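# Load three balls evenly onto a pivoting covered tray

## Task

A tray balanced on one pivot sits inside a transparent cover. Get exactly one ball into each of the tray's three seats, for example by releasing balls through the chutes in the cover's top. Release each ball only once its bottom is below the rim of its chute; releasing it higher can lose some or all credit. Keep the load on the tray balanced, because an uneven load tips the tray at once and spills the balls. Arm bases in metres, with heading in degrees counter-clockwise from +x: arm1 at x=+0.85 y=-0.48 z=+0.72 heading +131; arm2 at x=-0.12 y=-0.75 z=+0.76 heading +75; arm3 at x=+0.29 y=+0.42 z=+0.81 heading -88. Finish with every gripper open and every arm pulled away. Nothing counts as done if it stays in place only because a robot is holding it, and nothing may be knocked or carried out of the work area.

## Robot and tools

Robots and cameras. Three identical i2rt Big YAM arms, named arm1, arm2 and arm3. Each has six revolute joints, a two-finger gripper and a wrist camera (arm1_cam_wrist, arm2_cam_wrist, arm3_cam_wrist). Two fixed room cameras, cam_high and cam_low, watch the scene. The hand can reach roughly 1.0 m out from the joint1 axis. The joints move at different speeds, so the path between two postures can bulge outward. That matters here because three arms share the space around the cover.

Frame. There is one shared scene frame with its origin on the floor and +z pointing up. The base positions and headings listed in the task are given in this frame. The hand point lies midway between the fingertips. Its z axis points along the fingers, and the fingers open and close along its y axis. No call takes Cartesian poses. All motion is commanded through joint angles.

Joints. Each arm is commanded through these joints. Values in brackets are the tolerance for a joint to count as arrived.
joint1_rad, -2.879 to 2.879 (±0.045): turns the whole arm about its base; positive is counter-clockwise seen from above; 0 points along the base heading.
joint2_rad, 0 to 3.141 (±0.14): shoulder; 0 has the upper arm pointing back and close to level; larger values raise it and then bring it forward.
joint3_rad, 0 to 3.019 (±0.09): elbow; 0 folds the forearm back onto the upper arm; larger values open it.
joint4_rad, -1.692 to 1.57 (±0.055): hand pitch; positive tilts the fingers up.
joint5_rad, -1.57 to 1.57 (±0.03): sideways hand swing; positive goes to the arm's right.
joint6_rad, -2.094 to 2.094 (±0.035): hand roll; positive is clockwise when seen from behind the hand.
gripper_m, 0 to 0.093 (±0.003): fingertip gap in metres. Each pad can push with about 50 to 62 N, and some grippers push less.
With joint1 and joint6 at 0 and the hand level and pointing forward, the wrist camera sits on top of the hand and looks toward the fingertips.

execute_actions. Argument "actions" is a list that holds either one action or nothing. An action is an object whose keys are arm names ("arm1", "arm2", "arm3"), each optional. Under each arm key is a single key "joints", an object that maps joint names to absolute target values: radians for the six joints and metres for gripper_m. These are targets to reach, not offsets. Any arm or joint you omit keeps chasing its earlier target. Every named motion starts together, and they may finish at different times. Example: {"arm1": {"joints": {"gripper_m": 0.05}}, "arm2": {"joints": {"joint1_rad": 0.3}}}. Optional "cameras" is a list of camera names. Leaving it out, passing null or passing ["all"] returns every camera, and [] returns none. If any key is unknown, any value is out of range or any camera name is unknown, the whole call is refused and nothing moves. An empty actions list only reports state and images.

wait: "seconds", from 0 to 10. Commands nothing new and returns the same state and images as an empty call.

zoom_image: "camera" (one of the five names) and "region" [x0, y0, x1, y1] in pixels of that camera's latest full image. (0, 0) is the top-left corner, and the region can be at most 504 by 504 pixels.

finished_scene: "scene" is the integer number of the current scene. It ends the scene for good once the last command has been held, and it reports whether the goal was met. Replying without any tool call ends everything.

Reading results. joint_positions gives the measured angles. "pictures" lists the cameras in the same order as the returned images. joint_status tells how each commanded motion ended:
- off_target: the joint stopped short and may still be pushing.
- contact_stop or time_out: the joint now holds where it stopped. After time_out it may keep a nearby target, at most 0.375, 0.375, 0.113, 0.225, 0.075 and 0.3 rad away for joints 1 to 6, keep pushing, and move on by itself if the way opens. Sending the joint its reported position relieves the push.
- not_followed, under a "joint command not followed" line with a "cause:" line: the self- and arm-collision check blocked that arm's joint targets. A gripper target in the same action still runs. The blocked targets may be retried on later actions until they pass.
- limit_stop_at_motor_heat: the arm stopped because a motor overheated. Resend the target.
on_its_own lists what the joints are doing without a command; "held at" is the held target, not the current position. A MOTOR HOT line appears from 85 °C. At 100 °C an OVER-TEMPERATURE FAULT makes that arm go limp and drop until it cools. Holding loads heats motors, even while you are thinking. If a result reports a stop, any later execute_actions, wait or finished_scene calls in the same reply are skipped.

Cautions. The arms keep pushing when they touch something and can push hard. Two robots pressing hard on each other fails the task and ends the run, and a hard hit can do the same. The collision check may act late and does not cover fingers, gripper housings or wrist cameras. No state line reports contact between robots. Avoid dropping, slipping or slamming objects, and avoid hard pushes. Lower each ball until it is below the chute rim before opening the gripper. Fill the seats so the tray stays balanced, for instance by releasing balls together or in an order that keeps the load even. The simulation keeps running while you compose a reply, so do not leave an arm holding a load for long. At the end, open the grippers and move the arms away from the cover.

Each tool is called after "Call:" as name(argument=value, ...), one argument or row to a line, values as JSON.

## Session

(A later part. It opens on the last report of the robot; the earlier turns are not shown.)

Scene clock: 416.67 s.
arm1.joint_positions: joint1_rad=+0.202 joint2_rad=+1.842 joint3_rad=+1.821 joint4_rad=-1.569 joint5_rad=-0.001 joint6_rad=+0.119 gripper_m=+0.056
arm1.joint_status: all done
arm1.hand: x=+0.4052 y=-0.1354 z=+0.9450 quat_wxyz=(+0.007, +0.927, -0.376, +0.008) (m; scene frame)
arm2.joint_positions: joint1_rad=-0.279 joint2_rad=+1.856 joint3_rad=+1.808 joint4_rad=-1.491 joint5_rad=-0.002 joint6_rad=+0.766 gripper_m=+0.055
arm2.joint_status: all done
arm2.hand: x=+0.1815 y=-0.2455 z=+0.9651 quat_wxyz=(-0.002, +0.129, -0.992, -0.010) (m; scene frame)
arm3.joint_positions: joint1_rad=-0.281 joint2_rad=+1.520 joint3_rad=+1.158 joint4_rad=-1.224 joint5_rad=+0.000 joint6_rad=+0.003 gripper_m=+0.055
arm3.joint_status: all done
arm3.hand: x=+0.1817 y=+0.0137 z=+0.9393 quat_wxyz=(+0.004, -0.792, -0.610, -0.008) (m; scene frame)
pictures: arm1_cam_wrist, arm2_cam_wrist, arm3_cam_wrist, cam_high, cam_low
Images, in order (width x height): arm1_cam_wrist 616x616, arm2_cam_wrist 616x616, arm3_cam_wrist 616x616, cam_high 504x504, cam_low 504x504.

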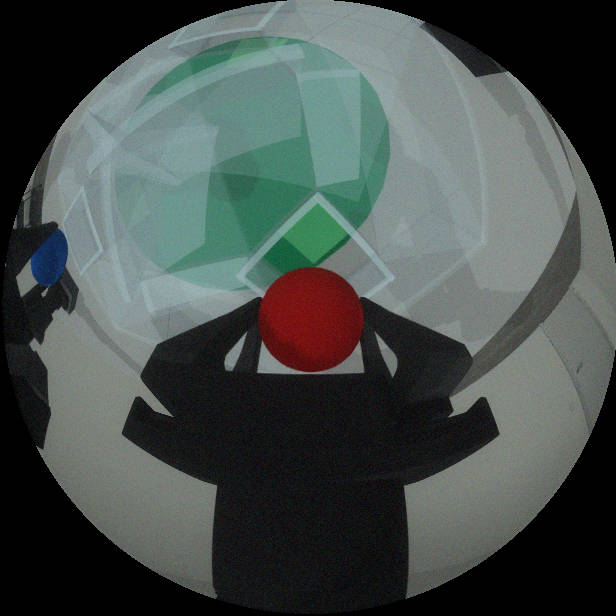

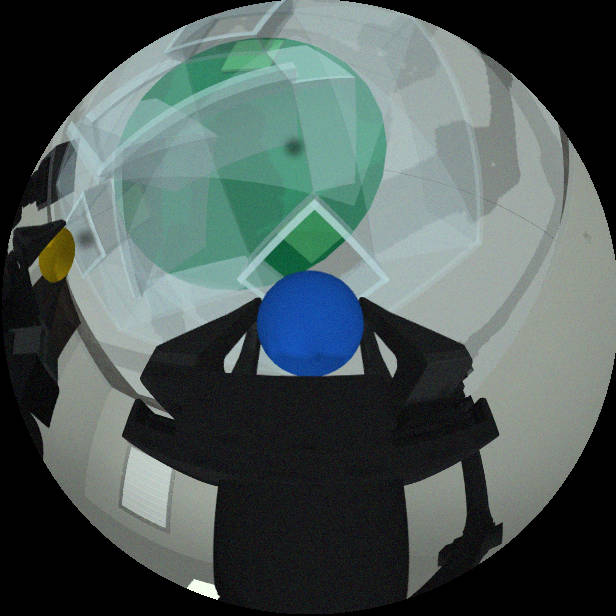

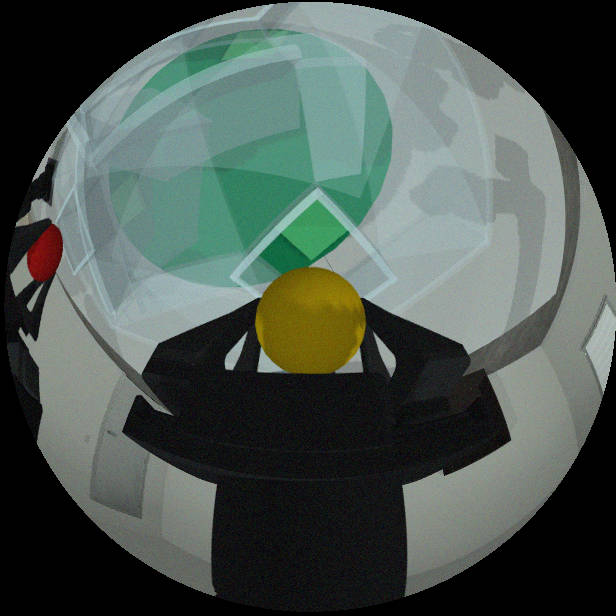

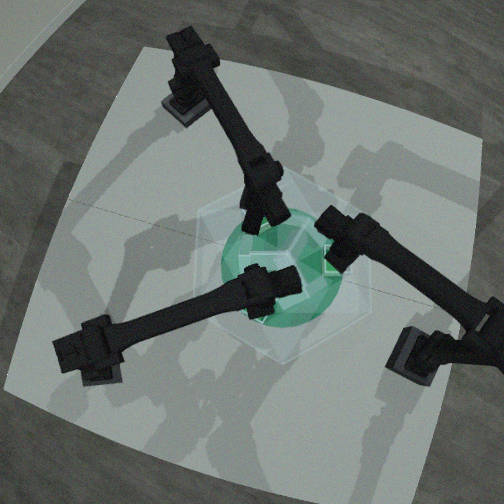

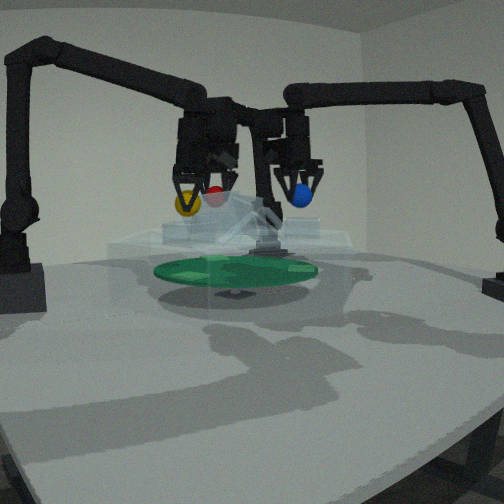

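Call:
execute_actions(
  actions=[
    {"arm1":{"joints":{"joint1_rad":0.188,"joint3_rad":1.750,"joint4_rad":-1.474}},"arm2":{"joints":{"joint3_rad":1.721,"joint4_rad":-1.390}},"arm3":{"joints":{"joint1_rad":-0.303,"joint3_rad":1.098,"joint4_rad":-1.093}}},
  ],
)

Scene clock: 495.30 s.
arm1.joint_positions: joint1_rad=+0.198 joint2_rad=+1.834 joint3_rad=+1.746 joint4_rad=-1.487 joint5_rad=-0.001 joint6_rad=+0.119 gripper_m=+0.056
arm1.joint_status: all done
arm1.hand: x=+0.4068 y=-0.1341 z=+0.9203 quat_wxyz=(+0.005, +0.926, -0.378, +0.001) (m; scene frame)
arm2.joint_positions: joint1_rad=-0.279 joint2_rad=+1.864 joint3_rad=+1.714 joint4_rad=-1.401 joint5_rad=-0.002 joint6_rad=+0.766 gripper_m=+0.055
arm2.joint_status: all done
arm2.hand: x=+0.1789 y=-0.2492 z=+0.9251 quat_wxyz=(+0.001, +0.129, -0.992, -0.006) (m; scene frame)
arm3.joint_positions: joint1_rad=-0.288 joint2_rad=+1.515 joint3_rad=+1.095 joint4_rad=-1.104 joint5_rad=+0.000 joint6_rad=+0.003 gripper_m=+0.055
arm3.joint_status: all done
arm3.hand: x=+0.1775 y=+0.0099 z=+0.9192 quat_wxyz=(-0.014, -0.794, -0.607, +0.016) (m; scene frame)
pictures: arm1_cam_wrist, arm2_cam_wrist, arm3_cam_wrist, cam_high, cam_low
Images, in order (width x height): arm1_cam_wrist 616x616, arm2_cam_wrist 616x616, arm3_cam_wrist 616x616, cam_high 504x504, cam_low 504x504.

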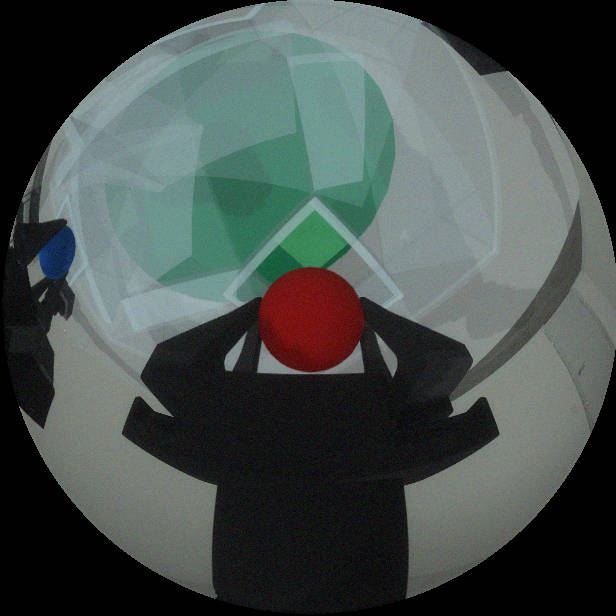

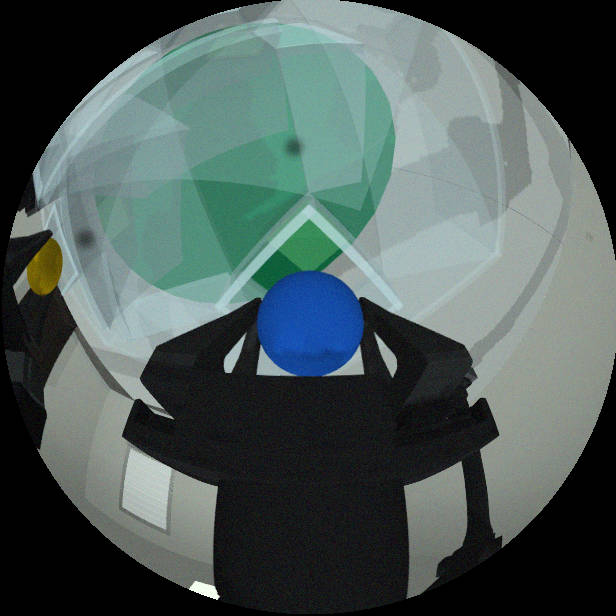

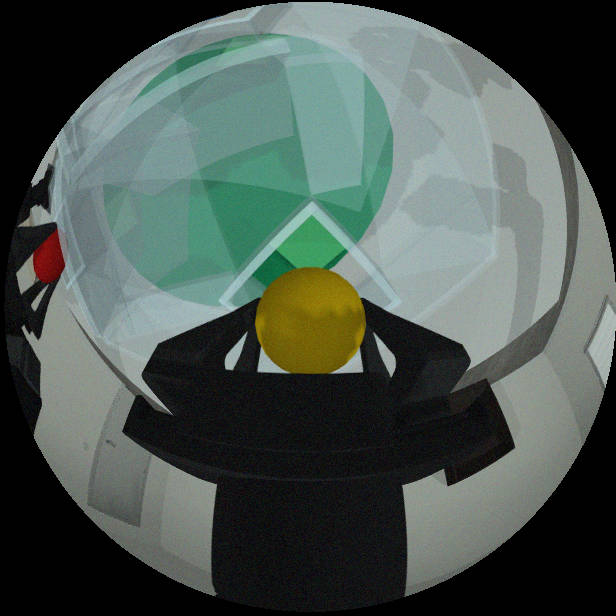

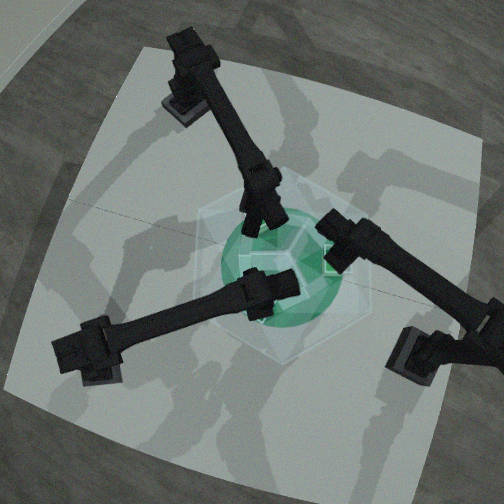

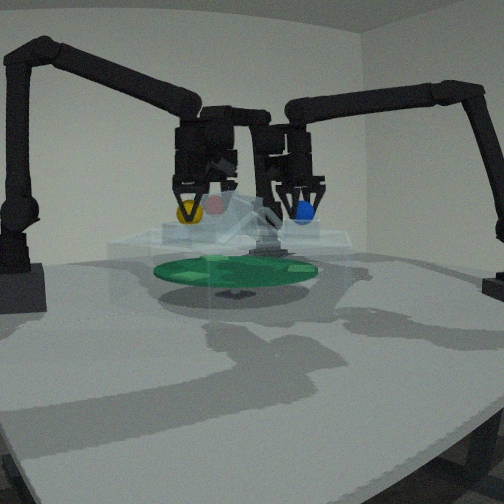

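Call:
zoom_image(
  camera="arm1_cam_wrist",
  region=[210, 185, 415, 345],
)

Call:
zoom_image(
  camera="arm2_cam_wrist",
  region=[210, 185, 415, 345],
)

Call:
zoom_image(
  camera="arm3_cam_wrist",
  region=[210, 185, 415, 345],
)

Call:
zoom_image(
  camera="cam_low",
  region=[150, 170, 340, 260],
)

Region (210, 185, 415, 345) of arm1_cam_wrist's 616x616 image, scaled by 2.459, with more detail than that image has; it fills the top 393 rows of this view, and the rest is white.

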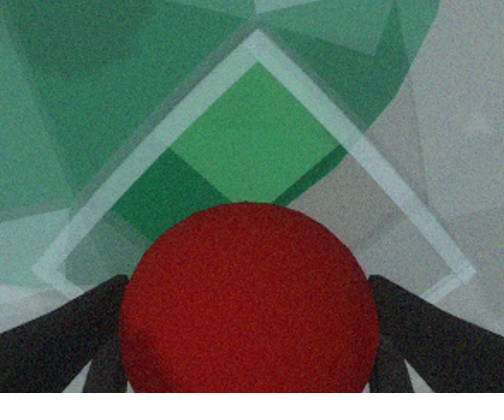

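Region (210, 185, 415, 345) of arm2_cam_wrist's 616x616 image, scaled by 2.459, with more detail than that image has; it fills the top 393 rows of this view, and the rest is white.

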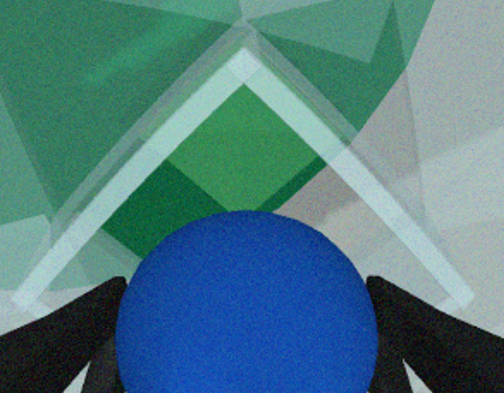

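Region (210, 185, 415, 345) of arm3_cam_wrist's 616x616 image, scaled by 2.459, with more detail than that image has; it fills the top 393 rows of this view, and the rest is white.

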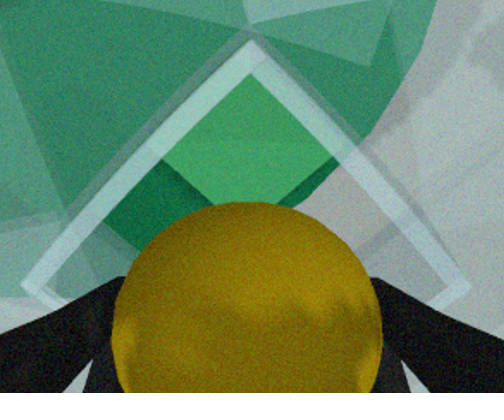

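Region (150, 170, 340, 260) of cam_low's 504x504 image, scaled by 2.653, with more detail than that image has; it fills the top 239 rows of this view, and the rest is white.

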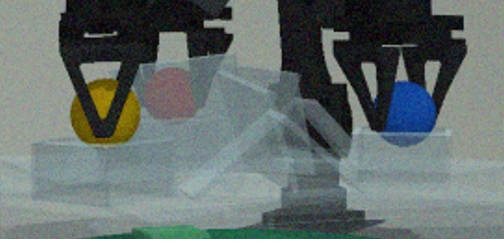

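Call:
execute_actions(
  actions=[
    {"arm1":{"joints":{"joint2_rad":1.830,"joint3_rad":1.732,"joint4_rad":-1.452}},"arm3":{"joints":{"joint2_rad":1.513,"joint3_rad":1.081,"joint4_rad":-1.075}}},
  ],
)

Scene clock: 537.30 s.
arm1.joint_positions: joint1_rad=+0.198 joint2_rad=+1.834 joint3_rad=+1.734 joint4_rad=-1.465 joint5_rad=-0.001 joint6_rad=+0.119 gripper_m=+0.056
arm1.joint_status: all done
arm1.hand: x=+0.4051 y=-0.1329 z=+0.9158 quat_wxyz=(+0.003, +0.926, -0.378, -0.004) (m; scene frame)
arm2.joint_positions: joint1_rad=-0.279 joint2_rad=+1.864 joint3_rad=+1.714 joint4_rad=-1.401 joint5_rad=-0.002 joint6_rad=+0.766 gripper_m=+0.055
arm2.joint_status: not commanded
arm2.hand: x=+0.1789 y=-0.2492 z=+0.9251 quat_wxyz=(+0.001, +0.129, -0.992, -0.006) (m; scene frame)
arm3.joint_positions: joint1_rad=-0.288 joint2_rad=+1.515 joint3_rad=+1.084 joint4_rad=-1.087 joint5_rad=+0.000 joint6_rad=+0.003 gripper_m=+0.055
arm3.joint_status: all done
arm3.hand: x=+0.1777 y=+0.0103 z=+0.9152 quat_wxyz=(-0.016, -0.794, -0.607, +0.018) (m; scene frame)
pictures: arm1_cam_wrist, arm2_cam_wrist, arm3_cam_wrist, cam_high, cam_low
Images, in order (width x height): arm1_cam_wrist 616x616, arm2_cam_wrist 616x616, arm3_cam_wrist 616x616, cam_high 504x504, cam_low 504x504.

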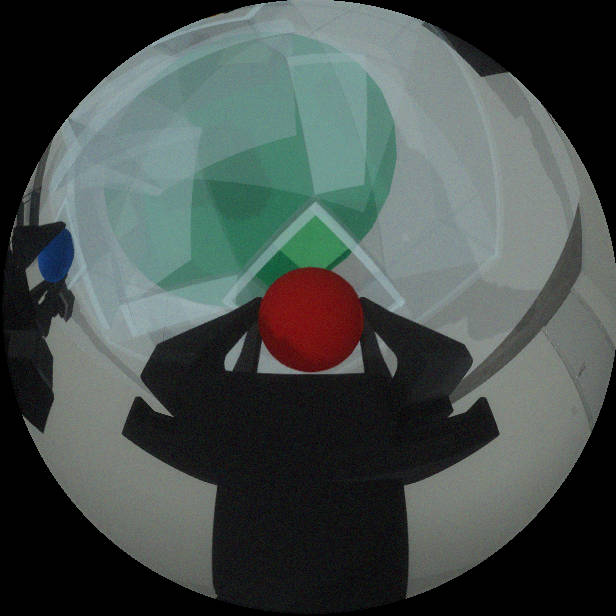

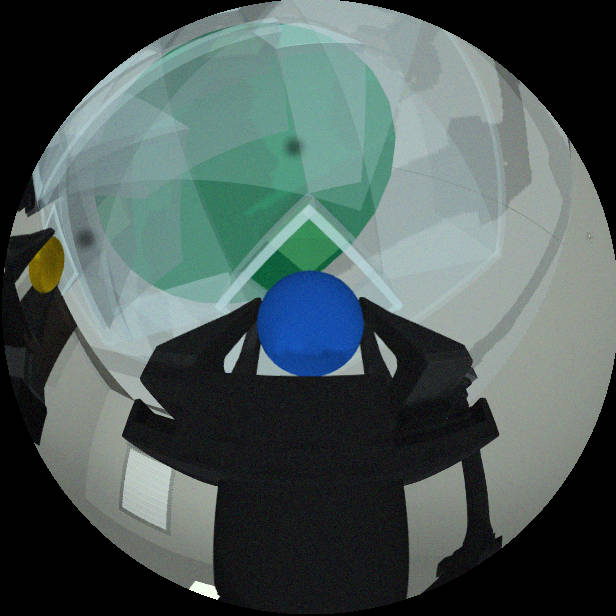

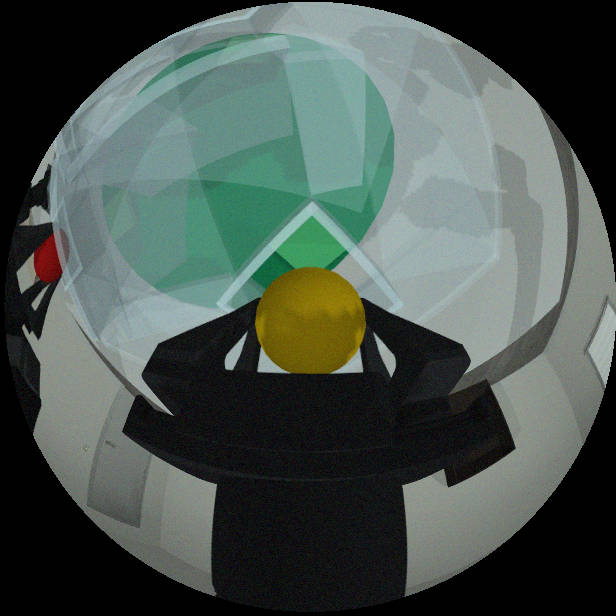

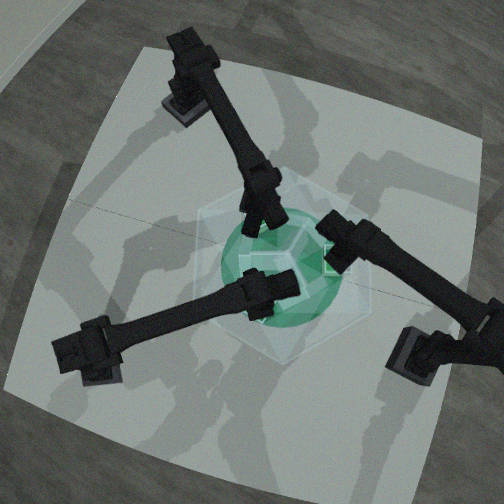

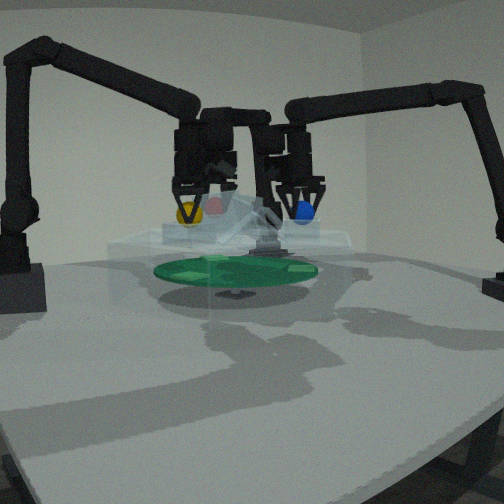

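Call:
execute_actions(
  actions=[
    {"arm1":{"joints":{"gripper_m":0.069}},"arm2":{"joints":{"gripper_m":0.069}},"arm3":{"joints":{"gripper_m":0.069}}},
  ],
)

Scene clock: 541.57 s.
arm1.joint_positions: joint1_rad=+0.198 joint2_rad=+1.834 joint3_rad=+1.734 joint4_rad=-1.465 joint5_rad=-0.001 joint6_rad=+0.119 gripper_m=+0.069
arm1.joint_status: all done
arm1.hand: x=+0.4051 y=-0.1329 z=+0.9158 quat_wxyz=(+0.003, +0.926, -0.378, -0.004) (m; scene frame)
arm2.joint_positions: joint1_rad=-0.279 joint2_rad=+1.864 joint3_rad=+1.714 joint4_rad=-1.401 joint5_rad=-0.002 joint6_rad=+0.767 gripper_m=+0.069
arm2.joint_status: all done
arm2.hand: x=+0.1789 y=-0.2492 z=+0.9251 quat_wxyz=(+0.001, +0.129, -0.992, -0.006) (m; scene frame)
arm3.joint_positions: joint1_rad=-0.288 joint2_rad=+1.515 joint3_rad=+1.084 joint4_rad=-1.086 joint5_rad=+0.000 joint6_rad=+0.003 gripper_m=+0.069
arm3.joint_status: all done
arm3.hand: x=+0.1776 y=+0.0101 z=+0.9153 quat_wxyz=(-0.017, -0.794, -0.607, +0.019) (m; scene frame)
pictures: arm1_cam_wrist, arm2_cam_wrist, arm3_cam_wrist, cam_high, cam_low
Images, in order (width x height): arm1_cam_wrist 616x616, arm2_cam_wrist 616x616, arm3_cam_wrist 616x616, cam_high 504x504, cam_low 504x504.

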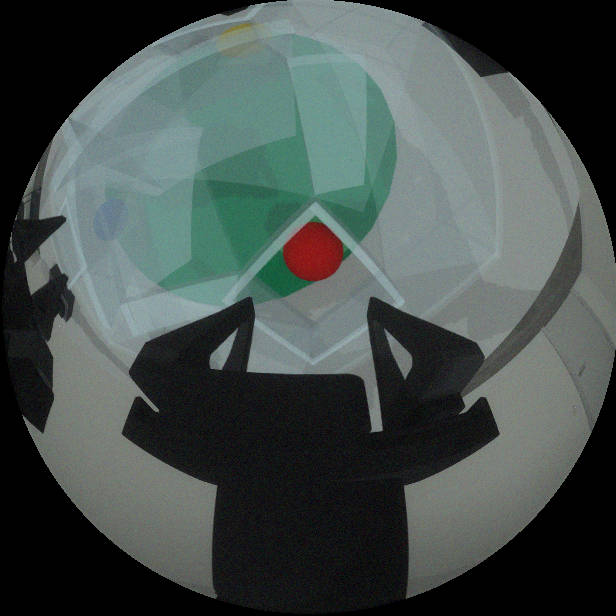

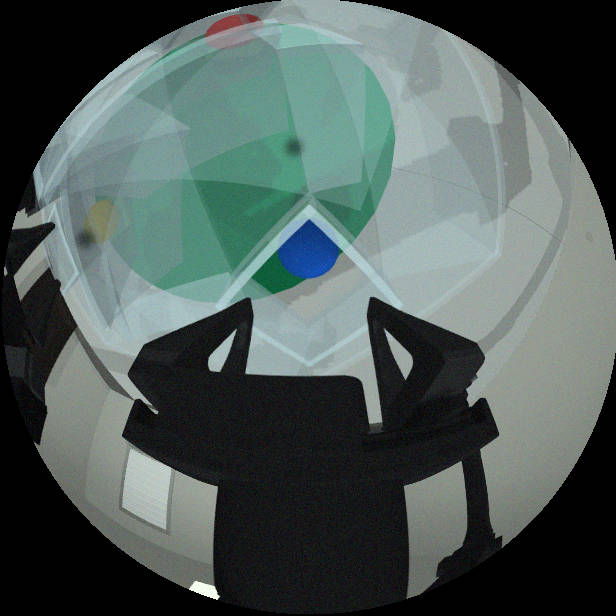

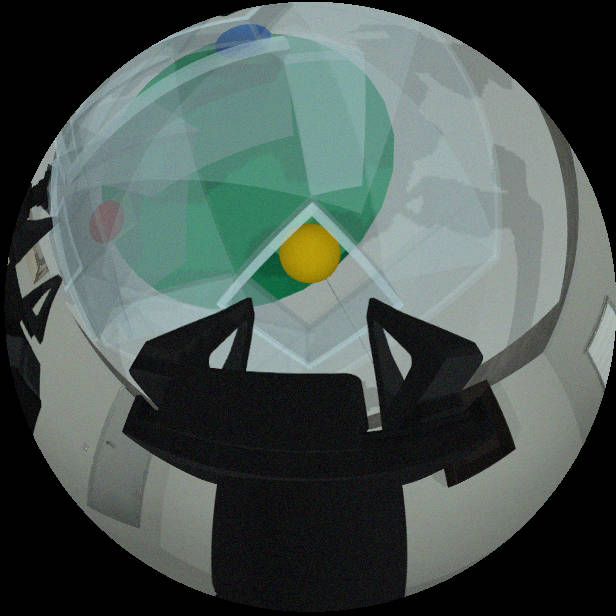

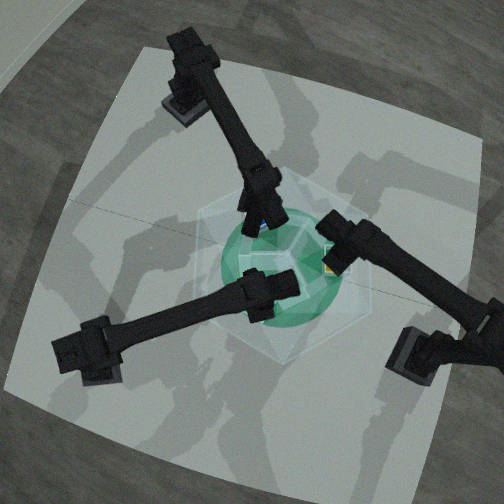

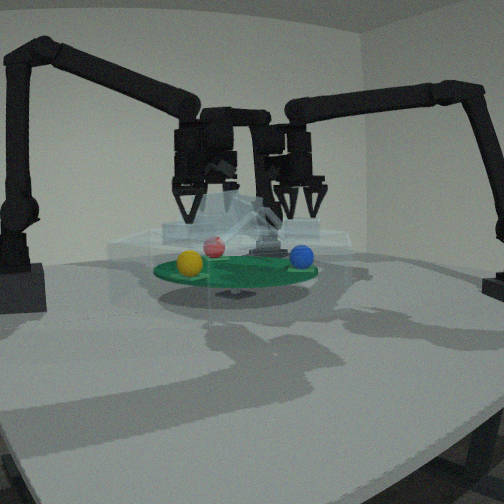

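Call:
execute_actions(
  actions=[
    {"arm1":{"joints":{"joint2_rad":1.15}},"arm2":{"joints":{"joint2_rad":1.18}},"arm3":{"joints":{"joint2_rad":0.85}}},
  ],
  cameras=["cam_high","cam_low"],
)

Scene clock: 546.03 s.
arm1.joint_positions: joint1_rad=+0.198 joint2_rad=+1.157 joint3_rad=+1.724 joint4_rad=-1.460 joint5_rad=-0.001 joint6_rad=+0.119 gripper_m=+0.069
arm1.joint_status: all done
arm1.hand: x=+0.5326 y=-0.2279 z=+1.2394 quat_wxyz=(-0.084, +0.873, -0.357, -0.321) (m; scene frame)
arm2.joint_positions: joint1_rad=-0.279 joint2_rad=+1.188 joint3_rad=+1.715 joint4_rad=-1.397 joint5_rad=-0.002 joint6_rad=+0.767 gripper_m=+0.069
arm2.joint_status: all done
arm2.hand: x=+0.1071 y=-0.3721 z=+1.2675 quat_wxyz=(-0.207, +0.120, -0.934, -0.266) (m; scene frame)
arm3.joint_positions: joint1_rad=-0.288 joint2_rad=+0.846 joint3_rad=+1.084 joint4_rad=-1.084 joint5_rad=+0.000 joint6_rad=+0.003 gripper_m=+0.069
arm3.joint_status: all done
arm3.hand: x=+0.1954 y=+0.0799 z=+1.1732 quat_wxyz=(-0.216, -0.744, -0.568, +0.279) (m; scene frame)
pictures: cam_high, cam_low
Images, in order (width x height): cam_high 504x504, cam_low 504x504.

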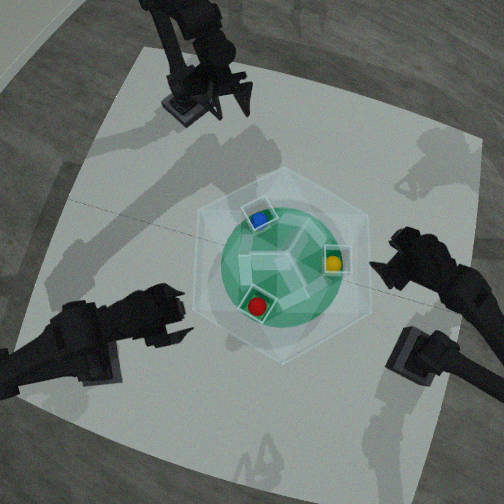

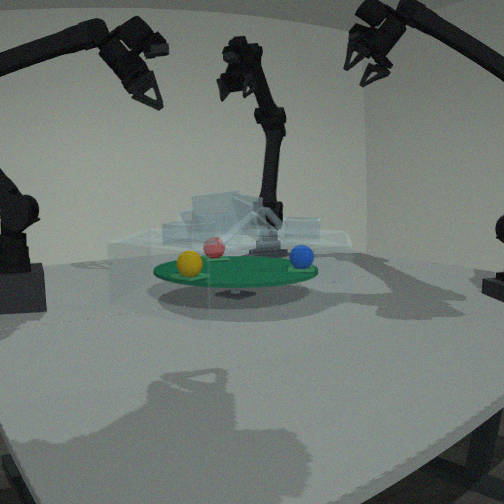

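All three balls are seated, the tray is level, and the arms are clear.

Call:
finished_scene(
  scene=2,
)

The scene is finished: the task was done.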